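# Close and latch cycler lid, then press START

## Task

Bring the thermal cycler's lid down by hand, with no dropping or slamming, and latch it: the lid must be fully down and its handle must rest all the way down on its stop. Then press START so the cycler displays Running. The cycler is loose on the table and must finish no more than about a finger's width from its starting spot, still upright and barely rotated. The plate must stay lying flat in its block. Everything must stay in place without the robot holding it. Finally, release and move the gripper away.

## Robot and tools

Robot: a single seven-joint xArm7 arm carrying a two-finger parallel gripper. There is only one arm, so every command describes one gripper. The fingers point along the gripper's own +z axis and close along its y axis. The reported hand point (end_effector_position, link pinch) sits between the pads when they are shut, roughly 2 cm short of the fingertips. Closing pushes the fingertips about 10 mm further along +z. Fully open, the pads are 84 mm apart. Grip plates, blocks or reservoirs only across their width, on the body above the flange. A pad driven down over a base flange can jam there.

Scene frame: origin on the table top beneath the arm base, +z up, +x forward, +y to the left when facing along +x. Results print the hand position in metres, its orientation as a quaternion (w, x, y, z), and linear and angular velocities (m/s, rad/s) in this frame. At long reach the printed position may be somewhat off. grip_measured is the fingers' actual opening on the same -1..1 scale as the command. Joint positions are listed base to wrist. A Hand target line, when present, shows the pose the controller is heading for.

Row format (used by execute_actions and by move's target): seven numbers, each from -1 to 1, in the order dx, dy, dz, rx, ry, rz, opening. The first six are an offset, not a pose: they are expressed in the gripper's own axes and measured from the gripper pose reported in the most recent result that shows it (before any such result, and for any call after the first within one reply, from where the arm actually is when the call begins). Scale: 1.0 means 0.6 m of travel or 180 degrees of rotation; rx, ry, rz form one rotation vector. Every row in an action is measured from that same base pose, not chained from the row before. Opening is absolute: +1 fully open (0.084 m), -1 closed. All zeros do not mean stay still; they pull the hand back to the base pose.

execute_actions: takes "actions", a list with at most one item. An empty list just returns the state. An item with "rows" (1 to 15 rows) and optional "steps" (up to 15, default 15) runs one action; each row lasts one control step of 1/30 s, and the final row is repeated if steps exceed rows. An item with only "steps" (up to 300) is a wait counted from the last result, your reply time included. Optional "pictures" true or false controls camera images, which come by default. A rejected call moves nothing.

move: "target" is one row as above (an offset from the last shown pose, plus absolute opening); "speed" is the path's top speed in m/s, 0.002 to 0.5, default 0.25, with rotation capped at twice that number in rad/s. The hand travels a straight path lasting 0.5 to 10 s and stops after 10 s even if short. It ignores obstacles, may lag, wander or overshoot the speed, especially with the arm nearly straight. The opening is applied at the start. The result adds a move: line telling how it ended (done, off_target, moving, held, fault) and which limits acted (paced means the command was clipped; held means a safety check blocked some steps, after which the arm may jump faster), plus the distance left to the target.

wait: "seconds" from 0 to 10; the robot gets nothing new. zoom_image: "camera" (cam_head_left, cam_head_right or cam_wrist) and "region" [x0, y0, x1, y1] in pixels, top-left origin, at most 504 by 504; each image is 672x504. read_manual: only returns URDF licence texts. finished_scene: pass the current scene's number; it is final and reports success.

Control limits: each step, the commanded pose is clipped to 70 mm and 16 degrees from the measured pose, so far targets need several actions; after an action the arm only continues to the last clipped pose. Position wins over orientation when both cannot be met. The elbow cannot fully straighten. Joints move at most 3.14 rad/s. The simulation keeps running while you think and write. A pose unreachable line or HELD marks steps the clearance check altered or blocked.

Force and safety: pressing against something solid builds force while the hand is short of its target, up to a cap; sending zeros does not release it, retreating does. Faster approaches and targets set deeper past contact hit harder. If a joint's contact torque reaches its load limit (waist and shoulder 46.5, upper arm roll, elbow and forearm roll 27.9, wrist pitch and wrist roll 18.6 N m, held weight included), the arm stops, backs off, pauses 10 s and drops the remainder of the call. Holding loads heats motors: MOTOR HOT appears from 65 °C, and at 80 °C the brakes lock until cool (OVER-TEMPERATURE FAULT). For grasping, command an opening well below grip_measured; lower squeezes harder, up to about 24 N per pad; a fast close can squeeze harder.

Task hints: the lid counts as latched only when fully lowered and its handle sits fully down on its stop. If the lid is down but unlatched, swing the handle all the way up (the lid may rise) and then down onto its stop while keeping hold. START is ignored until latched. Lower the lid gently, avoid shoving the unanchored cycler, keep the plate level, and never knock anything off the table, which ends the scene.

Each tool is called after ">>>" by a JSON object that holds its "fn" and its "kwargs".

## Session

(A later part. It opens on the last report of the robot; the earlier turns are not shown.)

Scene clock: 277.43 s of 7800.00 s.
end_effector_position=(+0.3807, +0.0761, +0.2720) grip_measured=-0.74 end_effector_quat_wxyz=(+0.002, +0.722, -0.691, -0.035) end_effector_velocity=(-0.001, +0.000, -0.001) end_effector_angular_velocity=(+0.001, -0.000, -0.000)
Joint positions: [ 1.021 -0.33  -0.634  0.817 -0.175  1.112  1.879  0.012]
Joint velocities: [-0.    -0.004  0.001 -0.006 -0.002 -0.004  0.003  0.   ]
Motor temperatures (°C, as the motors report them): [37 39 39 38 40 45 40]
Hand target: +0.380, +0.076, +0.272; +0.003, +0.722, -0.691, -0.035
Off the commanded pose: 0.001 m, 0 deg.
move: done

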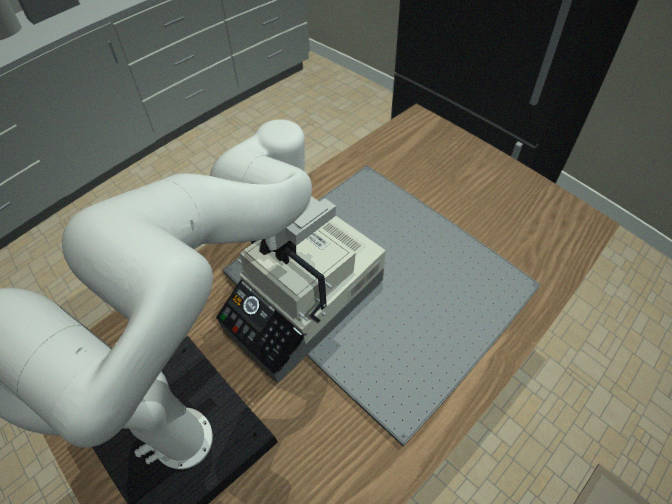

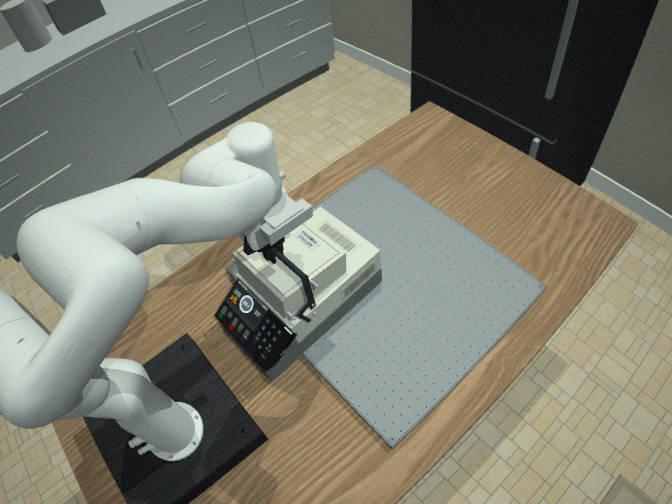

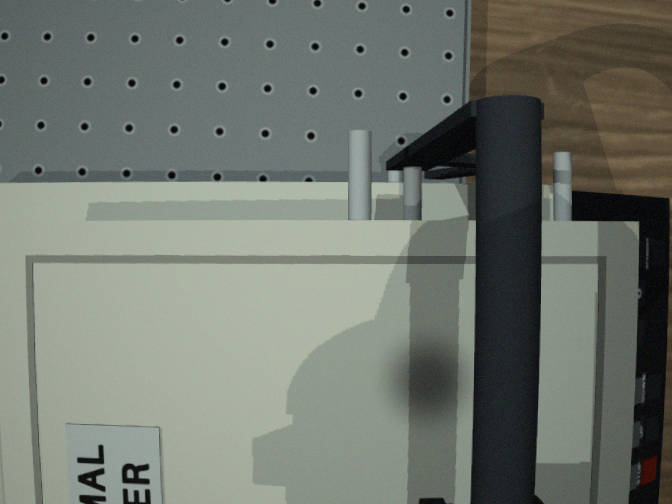

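>>> {"fn": "move", "kwargs": {"target": [0,-0.062,-0.015,0,0,0,-0.95], "speed": 0.025}}

>>> {"fn": "move", "kwargs": {"target": [0,0.065,0.017,0,0,0,-0.95], "speed": 0.03}}

>>> {"fn": "move", "kwargs": {"target": [0,0.062,0.04,0,0,0,-0.95], "speed": 0.03}}

>>> {"fn": "move", "kwargs": {"target": [0,0.038,0.038,0,0,0,-0.95], "speed": 0.03}}

Scene clock: 281.00 s of 7800.00 s.
end_effector_position=(+0.4183, +0.0776, +0.2796) grip_measured=-0.74 end_effector_quat_wxyz=(+0.002, +0.722, -0.691, -0.035) end_effector_velocity=(+0.002, -0.000, +0.000) end_effector_angular_velocity=(-0.000, -0.001, +0.000)
Joint positions: [ 1.046 -0.19  -0.688  0.954 -0.093  1.123  1.793  0.012]
Joint velocities: [-0.     0.005 -0.001  0.004  0.003 -0.001 -0.004  0.   ]
Motor temperatures (°C, as the motors report them): [37 39 39 38 40 45 40]
Hand target: +0.418, +0.077, +0.279; +0.002, +0.722, -0.691, -0.035
Off the commanded pose: 0.001 m, 0 deg.
move: done

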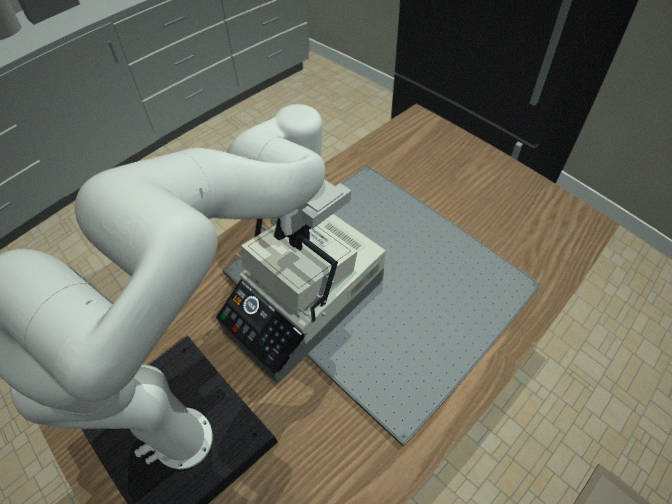

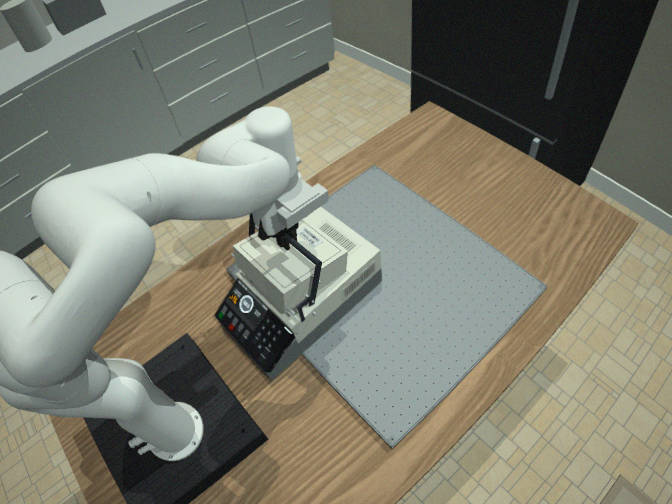

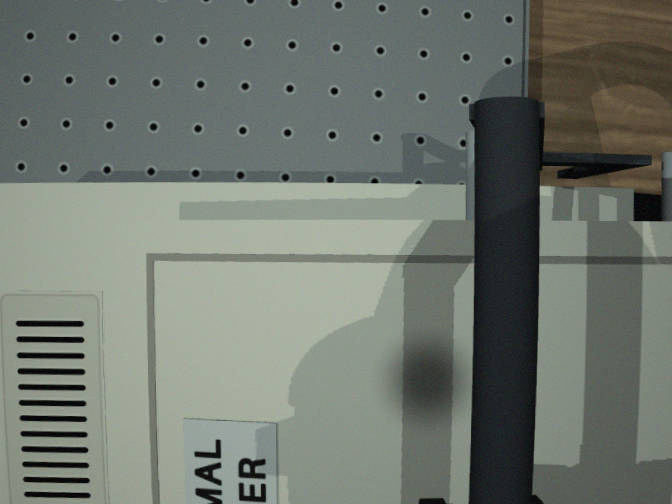

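Scene clock: 282.67 s of 7800.00 s.
end_effector_position=(+0.3793, +0.0762, +0.2721) grip_measured=-0.74 end_effector_quat_wxyz=(+0.001, +0.722, -0.691, -0.034) end_effector_velocity=(-0.005, +0.001, -0.004) end_effector_angular_velocity=(-0.007, +0.012, +0.007)
Joint positions: [ 1.019 -0.337 -0.632  0.811 -0.178  1.11   1.882  0.012]
Joint velocities: [ 0.    -0.003  0.004 -0.011 -0.003  0.007  0.002 -0.   ]
Motor temperatures (°C, as the motors report them): [37 39 39 38 40 45 40]
Hand target: +0.379, +0.076, +0.272; +0.002, +0.722, -0.691, -0.035
Off the commanded pose: 0.001 m, 0 deg.
move: done

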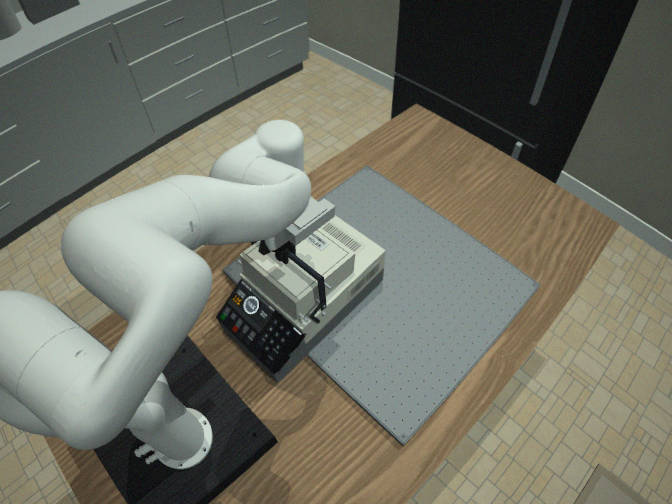

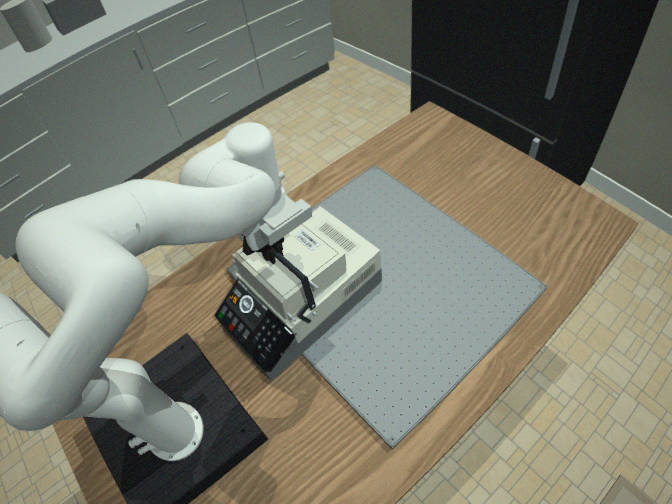

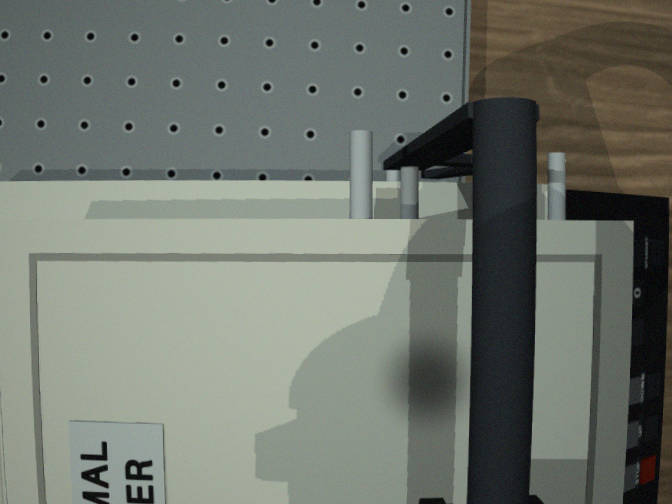

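Scene clock: 284.43 s of 7800.00 s.
end_effector_position=(+0.3406, +0.0760, +0.2500) grip_measured=-0.74 end_effector_quat_wxyz=(+0.002, +0.722, -0.691, -0.035) end_effector_velocity=(+0.001, -0.000, +0.001) end_effector_angular_velocity=(+0.002, -0.006, -0.000)
Joint positions: [ 0.984 -0.453 -0.584  0.651 -0.236  1.066  1.95   0.012]
Joint velocities: [-0.002 -0.004  0.002 -0.002 -0.002 -0.004  0.001  0.   ]
Motor temperatures (°C, as the motors report them): [37 39 39 38 40 45 40]
Hand target: +0.341, +0.076, +0.250; +0.001, +0.722, -0.691, -0.035
Off the commanded pose: 0.000 m, 0 deg.
move: done

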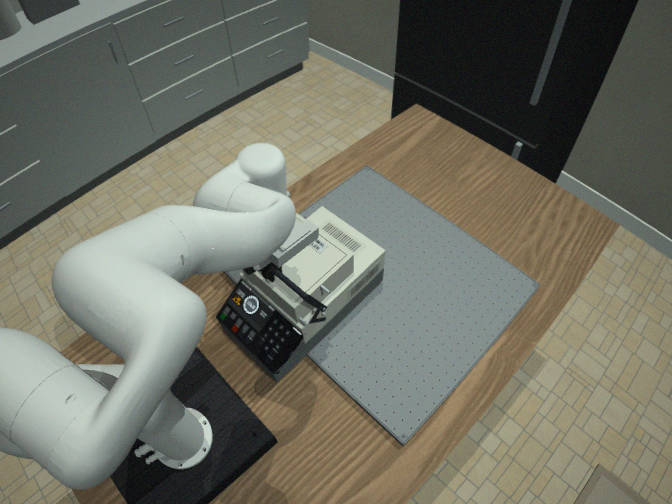

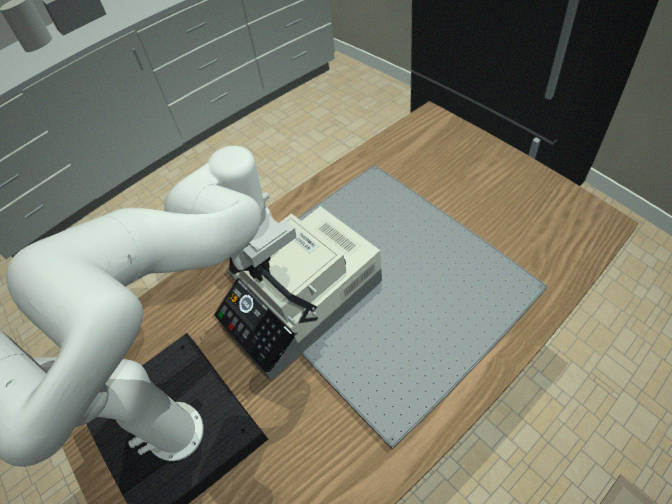

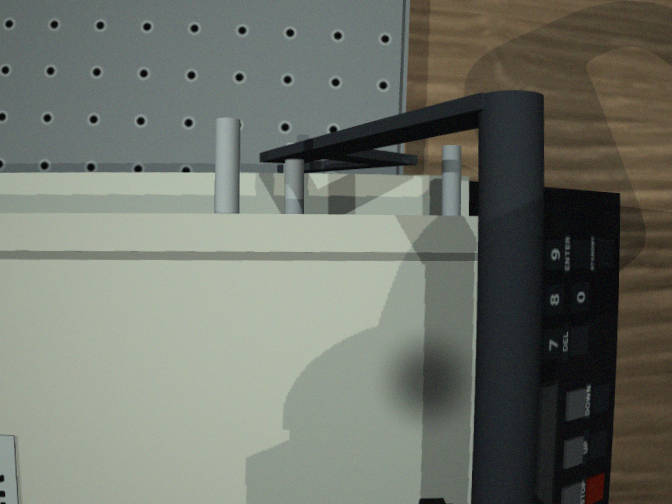

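Scene clock: 285.73 s of 7800.00 s.
end_effector_position=(+0.3171, +0.0762, +0.2293) grip_measured=-0.73 end_effector_quat_wxyz=(+0.001, +0.723, -0.690, -0.035) end_effector_velocity=(-0.000, -0.000, -0.001) end_effector_angular_velocity=(+0.001, -0.005, -0.002)
Joint positions: [ 0.959 -0.509 -0.563  0.544 -0.265  1.017  1.985  0.012]
Joint velocities: [-0.005 -0.005  0.002 -0.008 -0.004 -0.008  0.003  0.   ]
Motor temperatures (°C, as the motors report them): [37 39 39 38 40 45 40]
Hand target: +0.317, +0.076, +0.228; +0.002, +0.722, -0.691, -0.035
Off the commanded pose: 0.001 m, 0 deg.
move: done

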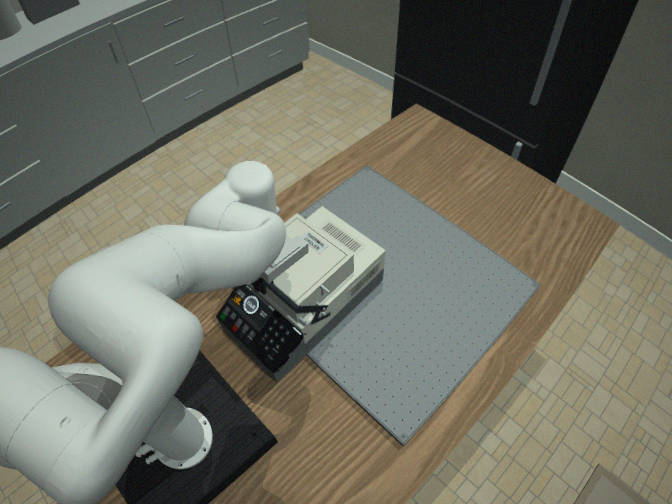

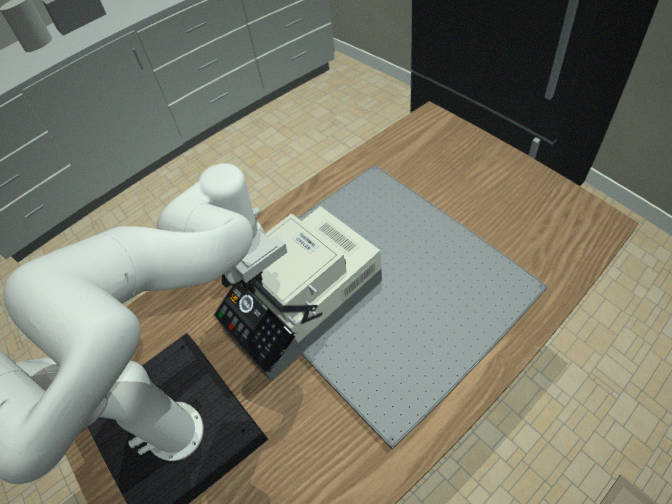

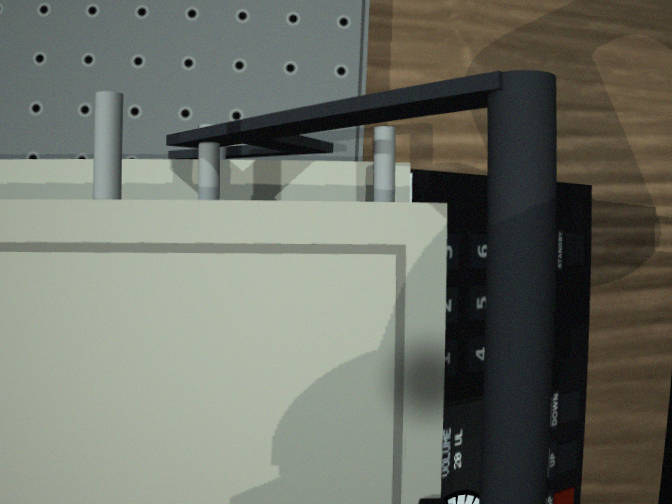

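>>> {"fn": "move", "kwargs": {"target": [0,0.022,0.045,0,0,0,-0.95], "speed": 0.02}}

>>> {"fn": "move", "kwargs": {"target": [0,0.004,0.025,0,0,0,-0.95], "speed": 0.015}}

Scene clock: 298.13 s of 7800.00 s.
end_effector_position=(+0.3369, +0.0759, +0.2458) grip_measured=-0.74 end_effector_quat_wxyz=(-0.039, +0.714, -0.699, -0.017) end_effector_velocity=(-0.001, +0.000, -0.000) end_effector_angular_velocity=(-0.000, +0.002, +0.001)
Joint positions: [ 0.961 -0.544 -0.578  0.556 -0.294  0.971  2.007  0.012]
Joint velocities: [ 0.    -0.001  0.001 -0.     0.001  0.002 -0.     0.   ]
Motor temperatures (°C, as the motors report them): [37 39 39 37 40 46 40]
Hand target: +0.337, +0.076, +0.246; -0.039, +0.714, -0.699, -0.017
Off the commanded pose: 0.055 m, 5 deg.
TORQUE FAULT: the external load on joint 4 (elbow) reached its load limit, and the arm stopped for 10 seconds. The arm's remaining commands of this call were not run. Joint 4 (elbow) moved back by up to 3 degrees. The gripper holds there, with its grip as last carried out, and the arm accepts commands again: back off and push less far. The arm stops again, at the same cost, whenever a joint's load reaches its limit.
move: fault

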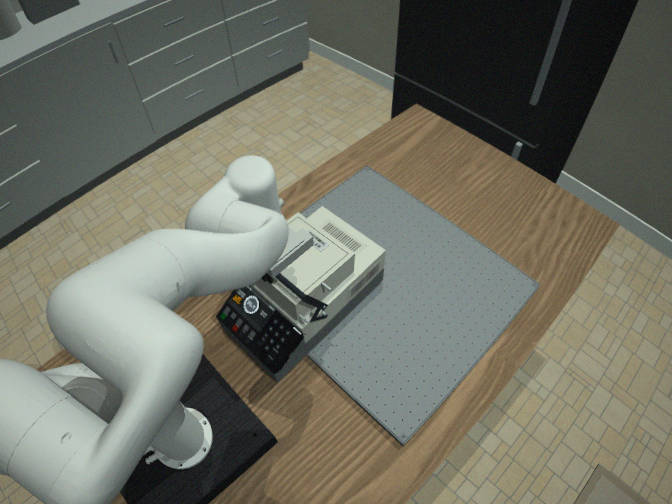

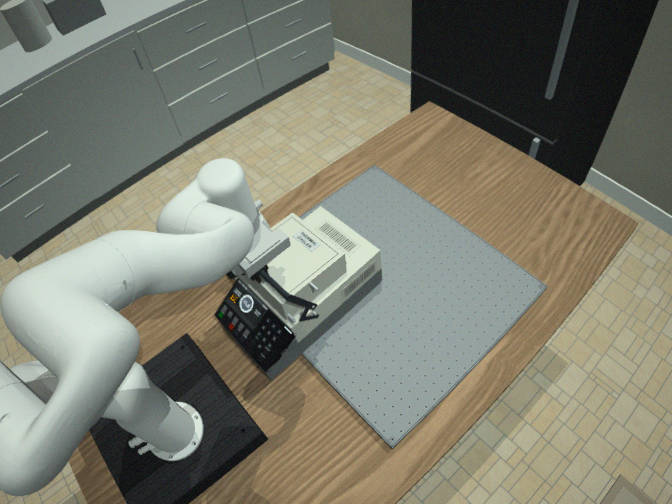

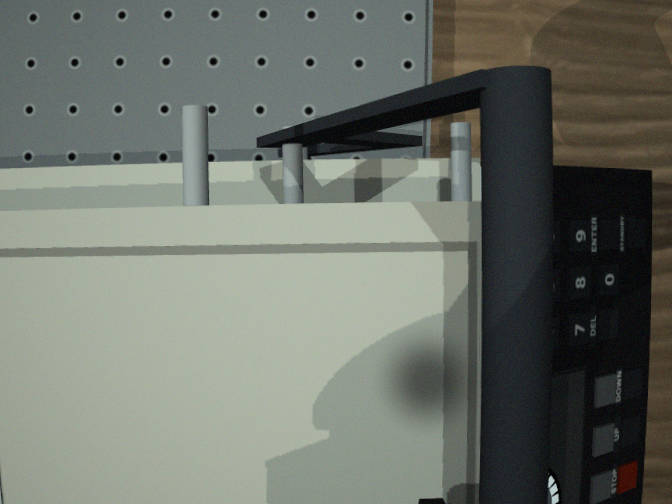

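not run: a fault stop came before this call.

>>> {"fn": "move", "kwargs": {"target": [0,0.03,0.035,0.07,0,0,-0.95], "speed": 0.02}}

>>> {"fn": "move", "kwargs": {"target": [0,0.012,0.015,0,0,0,-0.95], "speed": 0.01}}

Scene clock: 311.00 s of 7800.00 s.
end_effector_position=(+0.3206, +0.0768, +0.2257) grip_measured=-0.73 end_effector_quat_wxyz=(-0.118, +0.705, -0.696, +0.061) end_effector_velocity=(-0.001, +0.000, -0.000) end_effector_angular_velocity=(+0.001, -0.004, -0.000)
Joint positions: [ 0.821 -0.723 -0.474  0.29  -0.489  0.716  2.157  0.012]
Joint velocities: [-0.003 -0.004  0.003 -0.006 -0.003 -0.005  0.003  0.   ]
Motor temperatures (°C, as the motors report them): [37 39 38 37 40 45 40]
Hand target: +0.319, +0.077, +0.224; -0.116, +0.706, -0.696, +0.060
Off the commanded pose: 0.002 m, 0 deg.
After step 90, 4.13 s passed at rest.
move: done

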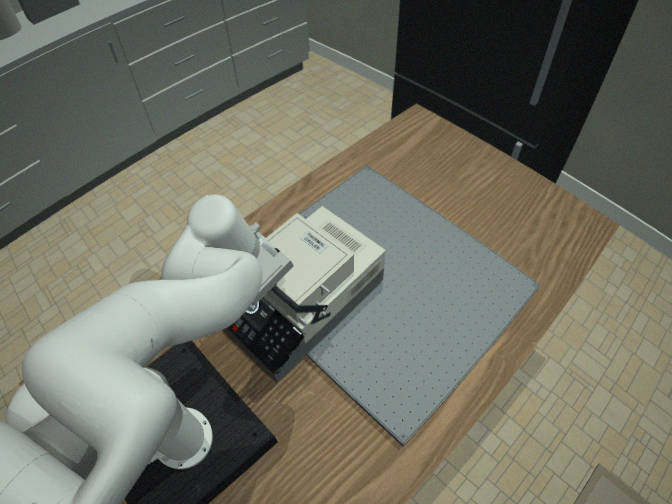

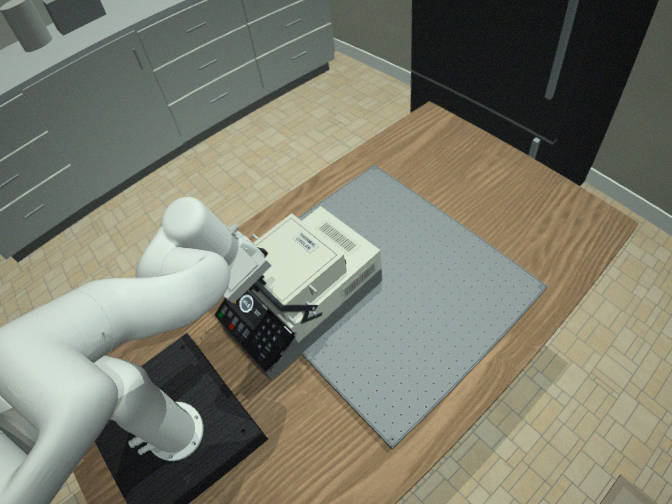

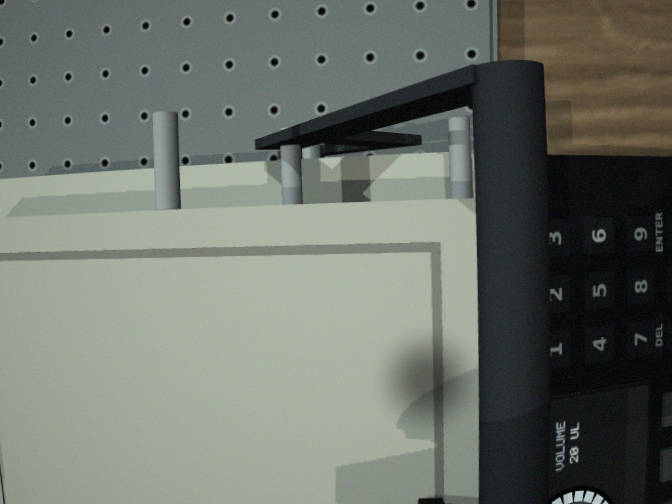

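Scene clock: 312.37 s of 7800.00 s.
end_effector_position=(+0.3230, +0.0774, +0.2240) grip_measured=-0.73 end_effector_quat_wxyz=(-0.127, +0.703, -0.697, +0.065) end_effector_velocity=(+0.001, +0.000, +0.001) end_effector_angular_velocity=(+0.004, -0.004, -0.002)
Joint positions: [ 0.814 -0.721 -0.476  0.277 -0.504  0.683  2.168  0.012]
Joint velocities: [ 0.003 -0.004 -0.005 -0.001 -0.005 -0.002  0.004  0.   ]
Motor temperatures (°C, as the motors report them): [37 39 38 37 40 45 40]
Hand target: +0.316, +0.077, +0.215; -0.118, +0.705, -0.696, +0.061
Off the commanded pose: 0.011 m, 1 deg.
move: off_target

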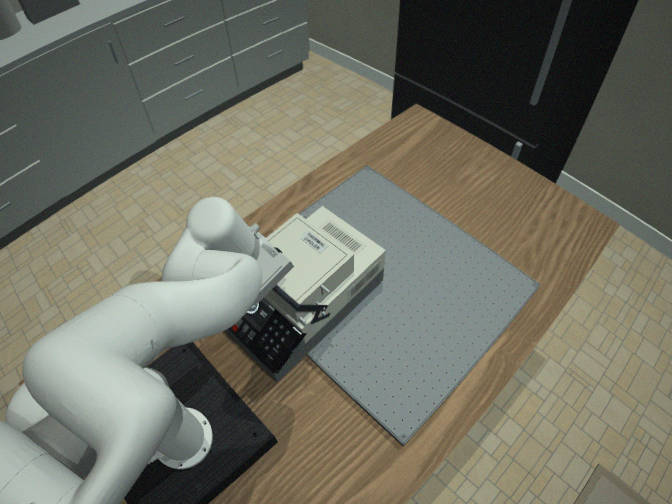

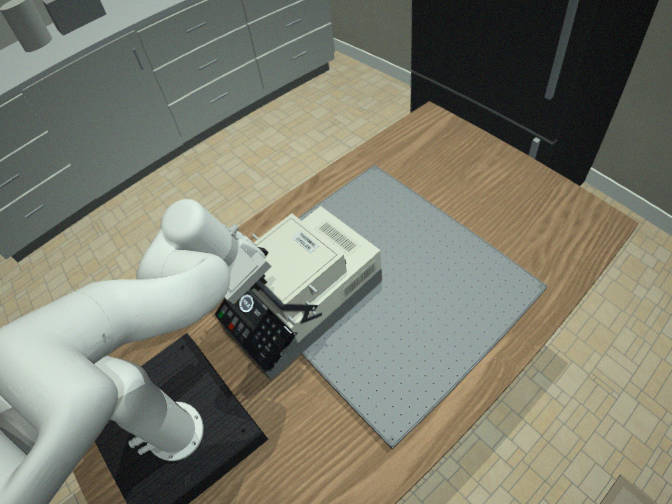

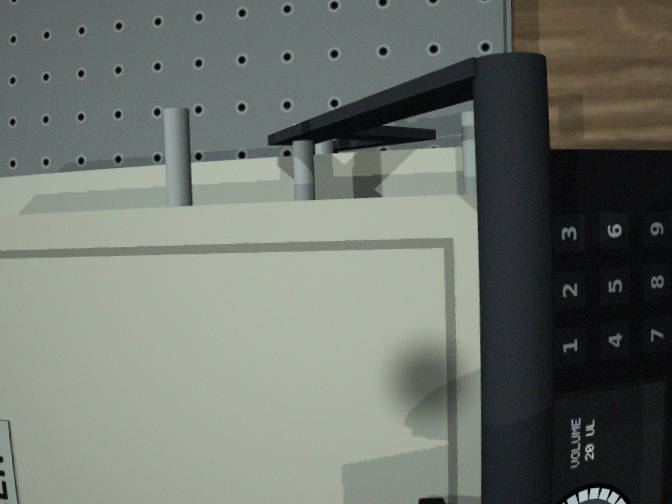

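>>> {"fn": "move", "kwargs": {"target": [0,0,-0.01,-0.19,0,0,-0.95], "speed": 0.08}}

>>> {"fn": "move", "kwargs": {"target": [0,0.012,0.022,0,0,0,-0.95], "speed": 0.01}}

Scene clock: 318.87 s of 7800.00 s.
end_effector_position=(+0.3230, +0.0774, +0.2306) grip_measured=-0.74 end_effector_quat_wxyz=(+0.083, +0.709, -0.686, -0.142) end_effector_velocity=(+0.001, +0.000, +0.000) end_effector_angular_velocity=(+0.002, +0.005, +0.001)
Joint positions: [ 1.106 -0.258 -0.756  0.784 -0.044  1.247  1.808  0.012]
Joint velocities: [ 0.002  0.008 -0.005  0.007  0.006  0.005 -0.007  0.   ]
Motor temperatures (°C, as the motors report them): [37 39 38 36 40 45 40]
Hand target: +0.322, +0.077, +0.229; +0.085, +0.709, -0.685, -0.143
Off the commanded pose: 0.002 m, 0 deg.
move: done

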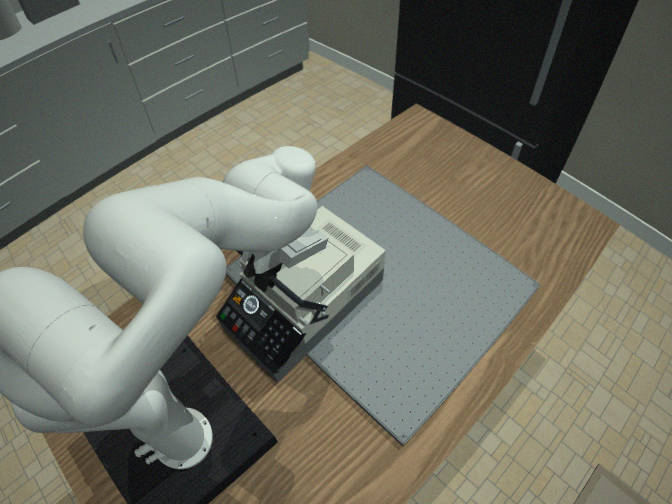

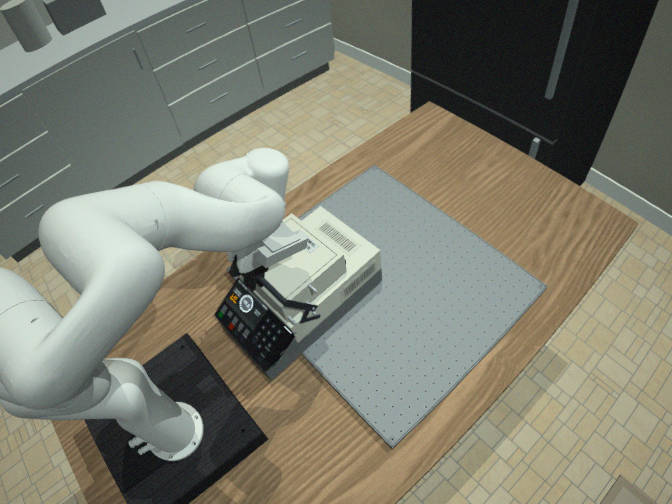

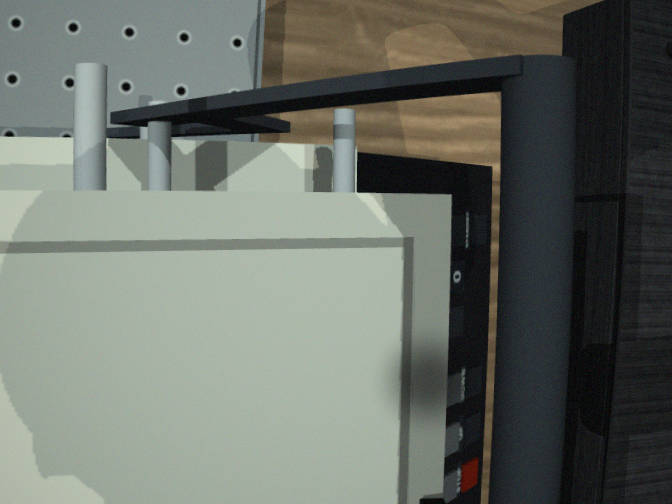

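Scene clock: 320.60 s of 7800.00 s.
end_effector_position=(+0.3223, +0.0782, +0.2290) grip_measured=-0.74 end_effector_quat_wxyz=(+0.072, +0.709, -0.689, -0.136) end_effector_velocity=(+0.000, +0.000, -0.000) end_effector_angular_velocity=(+0.001, -0.001, -0.002)
Joint positions: [ 1.1   -0.285 -0.747  0.757 -0.059  1.217  1.825  0.012]
Joint velocities: [ 0.001 -0.001 -0.001 -0.001  0.    -0.002  0.001  0.   ]
Motor temperatures (°C, as the motors report them): [37 39 38 36 40 45 40]
Hand target: +0.312, +0.078, +0.221; +0.083, +0.709, -0.686, -0.142
Off the commanded pose: 0.013 m, 1 deg.
move: off_target

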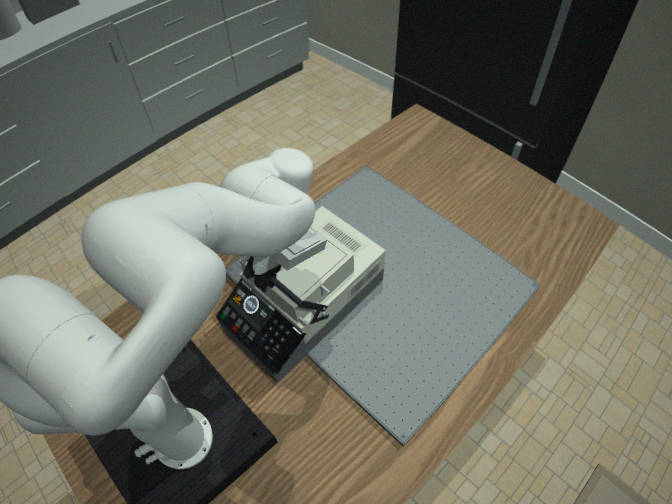

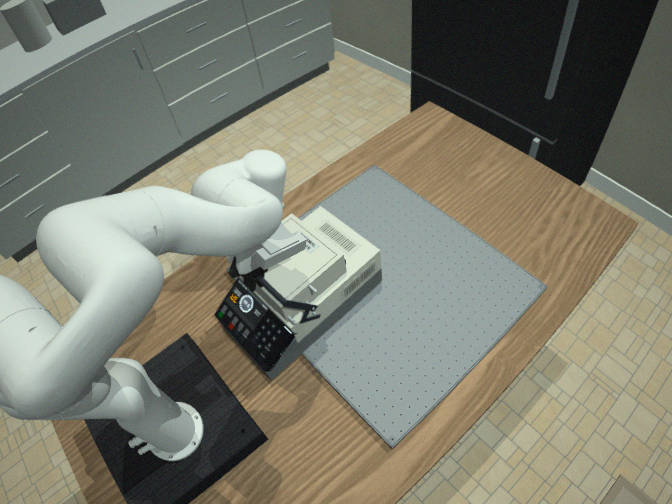

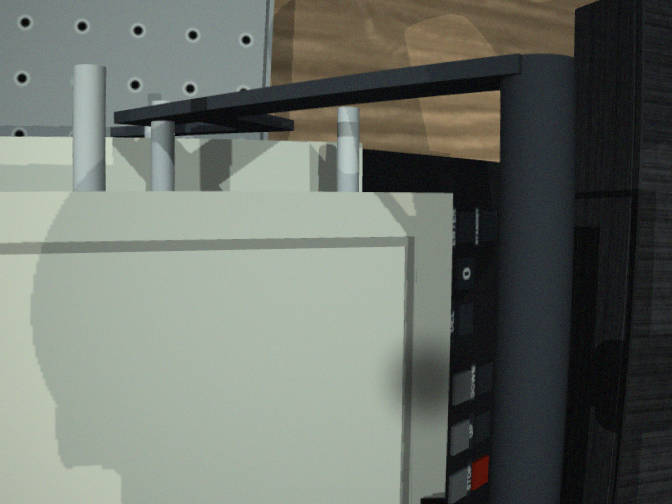

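>>> {"fn": "move", "kwargs": {"target": [0,-0.137,-0.055,0.065,0,0,-0.95], "speed": 0.03}}

>>> {"fn": "move", "kwargs": {"target": [0,0,0.035,0,0,0,-0.95], "speed": 0.015}}

Scene clock: 325.80 s of 7800.00 s.
end_effector_position=(+0.3987, +0.0780, +0.2350) grip_measured=-0.95 end_effector_quat_wxyz=(+0.017, +0.713, -0.696, -0.077) end_effector_velocity=(+0.001, -0.001, +0.001) end_effector_angular_velocity=(-0.004, +0.005, -0.002)
Joint positions: [ 1.121 -0.142 -0.798  0.879 -0.015  1.074  1.745  0.002]
Joint velocities: [-0.001  0.01  -0.002  0.011  0.005  0.009 -0.005  0.   ]
Motor temperatures (°C, as the motors report them): [37 39 38 36 40 46 40]
Hand target: +0.410, +0.079, +0.237; +0.000, +0.713, -0.699, -0.065
Off the commanded pose: 0.012 m, 2 deg.
move: off_target

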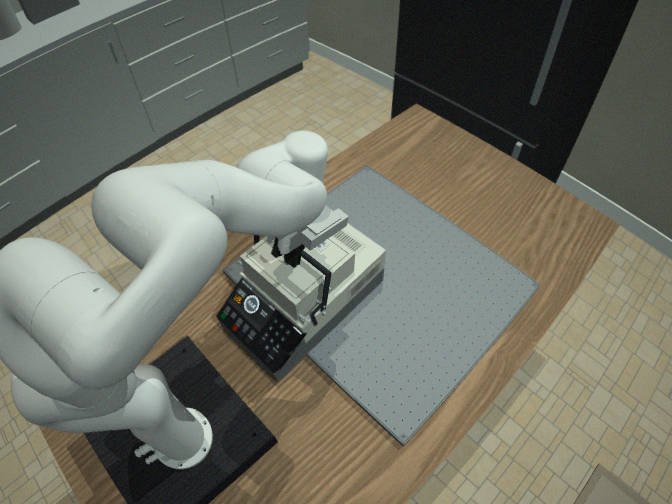

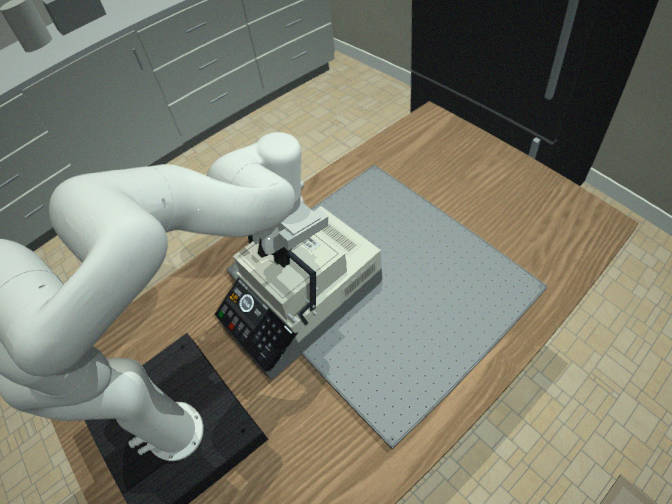

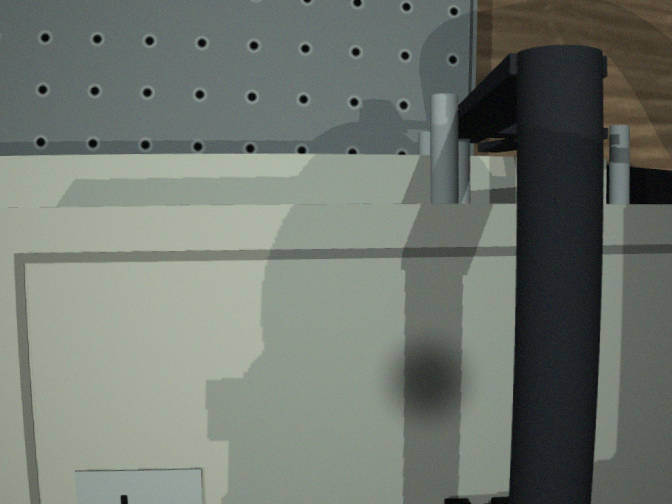

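Scene clock: 337.23 s of 7800.00 s.
end_effector_position=(+0.3851, +0.0772, +0.2302) grip_measured=-0.92 end_effector_quat_wxyz=(+0.033, +0.713, -0.693, -0.098) end_effector_velocity=(+0.000, +0.000, -0.000) end_effector_angular_velocity=(+0.000, -0.000, -0.000)
Joint positions: [ 1.13  -0.141 -0.812  0.872  0.002  1.114  1.73   0.004]
Joint velocities: [ 0.001  0.001  0.     0.     0.001 -0.001  0.    -0.   ]
Motor temperatures (°C, as the motors report them): [37 39 38 36 40 47 40]
Hand target: +0.380, +0.077, +0.226; +0.038, +0.713, -0.693, -0.102
Off the commanded pose: 0.019 m, 3 deg.
TORQUE FAULT: the external load on joint 6 (wrist pitch) reached its load limit, and the arm stopped for 10 seconds. The arm's remaining commands of this call were not run. Joint 6 (wrist pitch) moved back by up to 3 degrees. The gripper holds there, with its grip as last carried out, and the arm accepts commands again: back off and push less far. The arm stops again, at the same cost, whenever a joint's load reaches its limit.
move: fault

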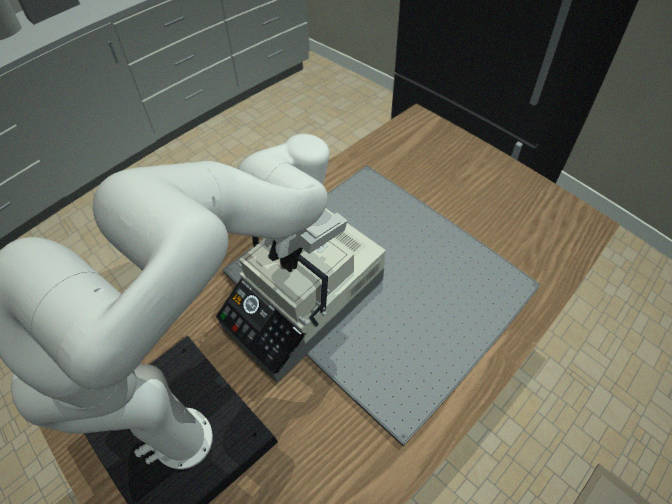

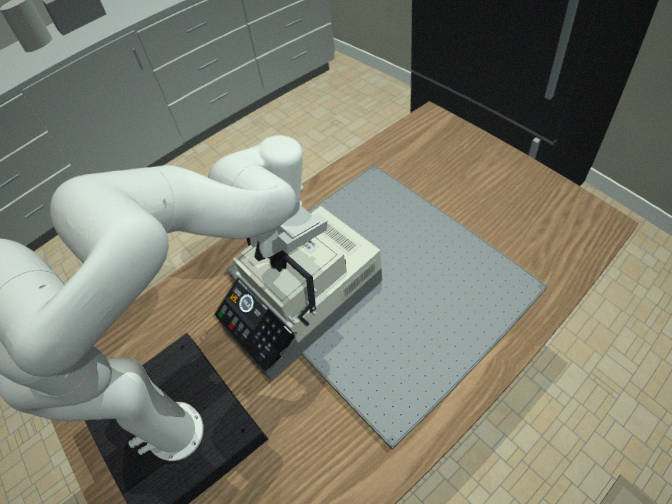

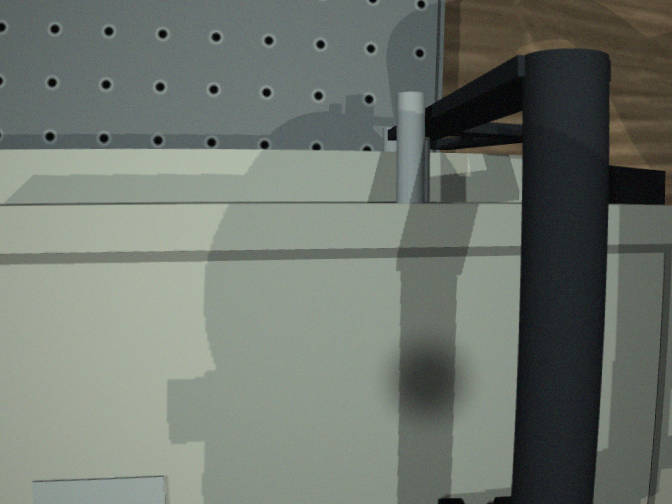

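>>> {"fn": "move", "kwargs": {"target": [0,0.02,-0.065,0.03,0,0,-0.2], "speed": 0.03}}

Scene clock: 340.10 s of 7800.00 s.
end_effector_position=(+0.3806, +0.0734, +0.2706) grip_measured=-0.21 end_effector_quat_wxyz=(-0.001, +0.714, -0.697, -0.065) end_effector_velocity=(-0.001, +0.000, +0.000) end_effector_angular_velocity=(-0.003, -0.001, +0.002)
Joint positions: [ 1.09  -0.326 -0.732  0.839 -0.137  1.136  1.855  0.035]
Joint velocities: [-0.002 -0.005  0.006 -0.003 -0.005  0.002  0.005 -0.   ]
Motor temperatures (°C, as the motors report them): [37 39 38 36 40 47 40]
Hand target: +0.380, +0.073, +0.271; -0.001, +0.714, -0.697, -0.065
Off the commanded pose: 0.000 m, 0 deg.
move: done

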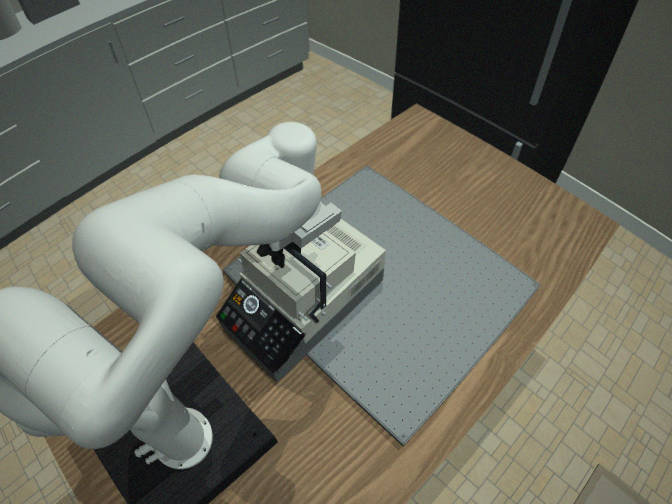

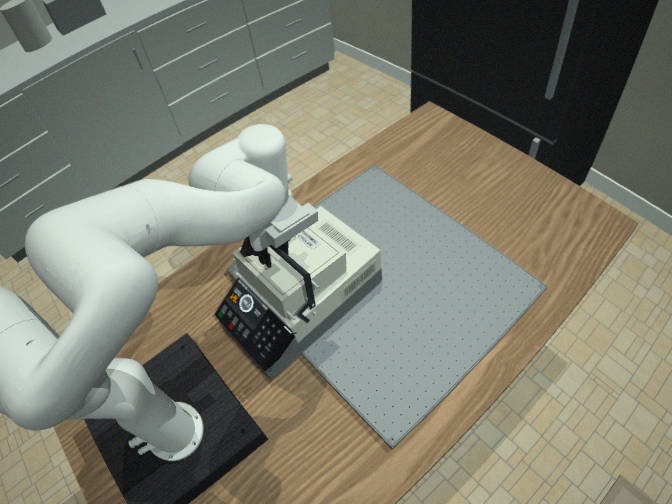

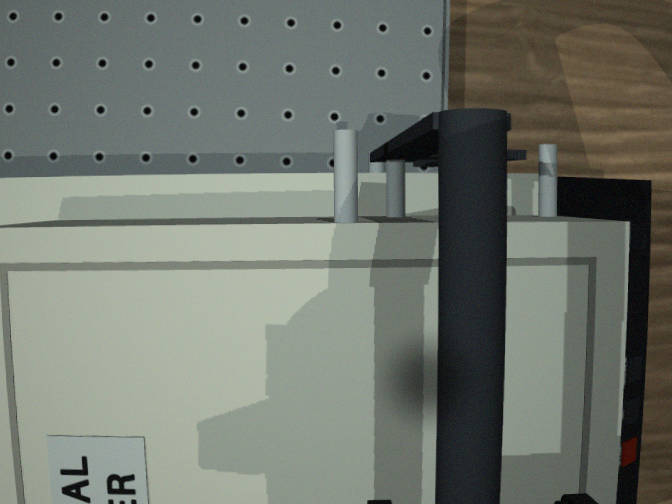

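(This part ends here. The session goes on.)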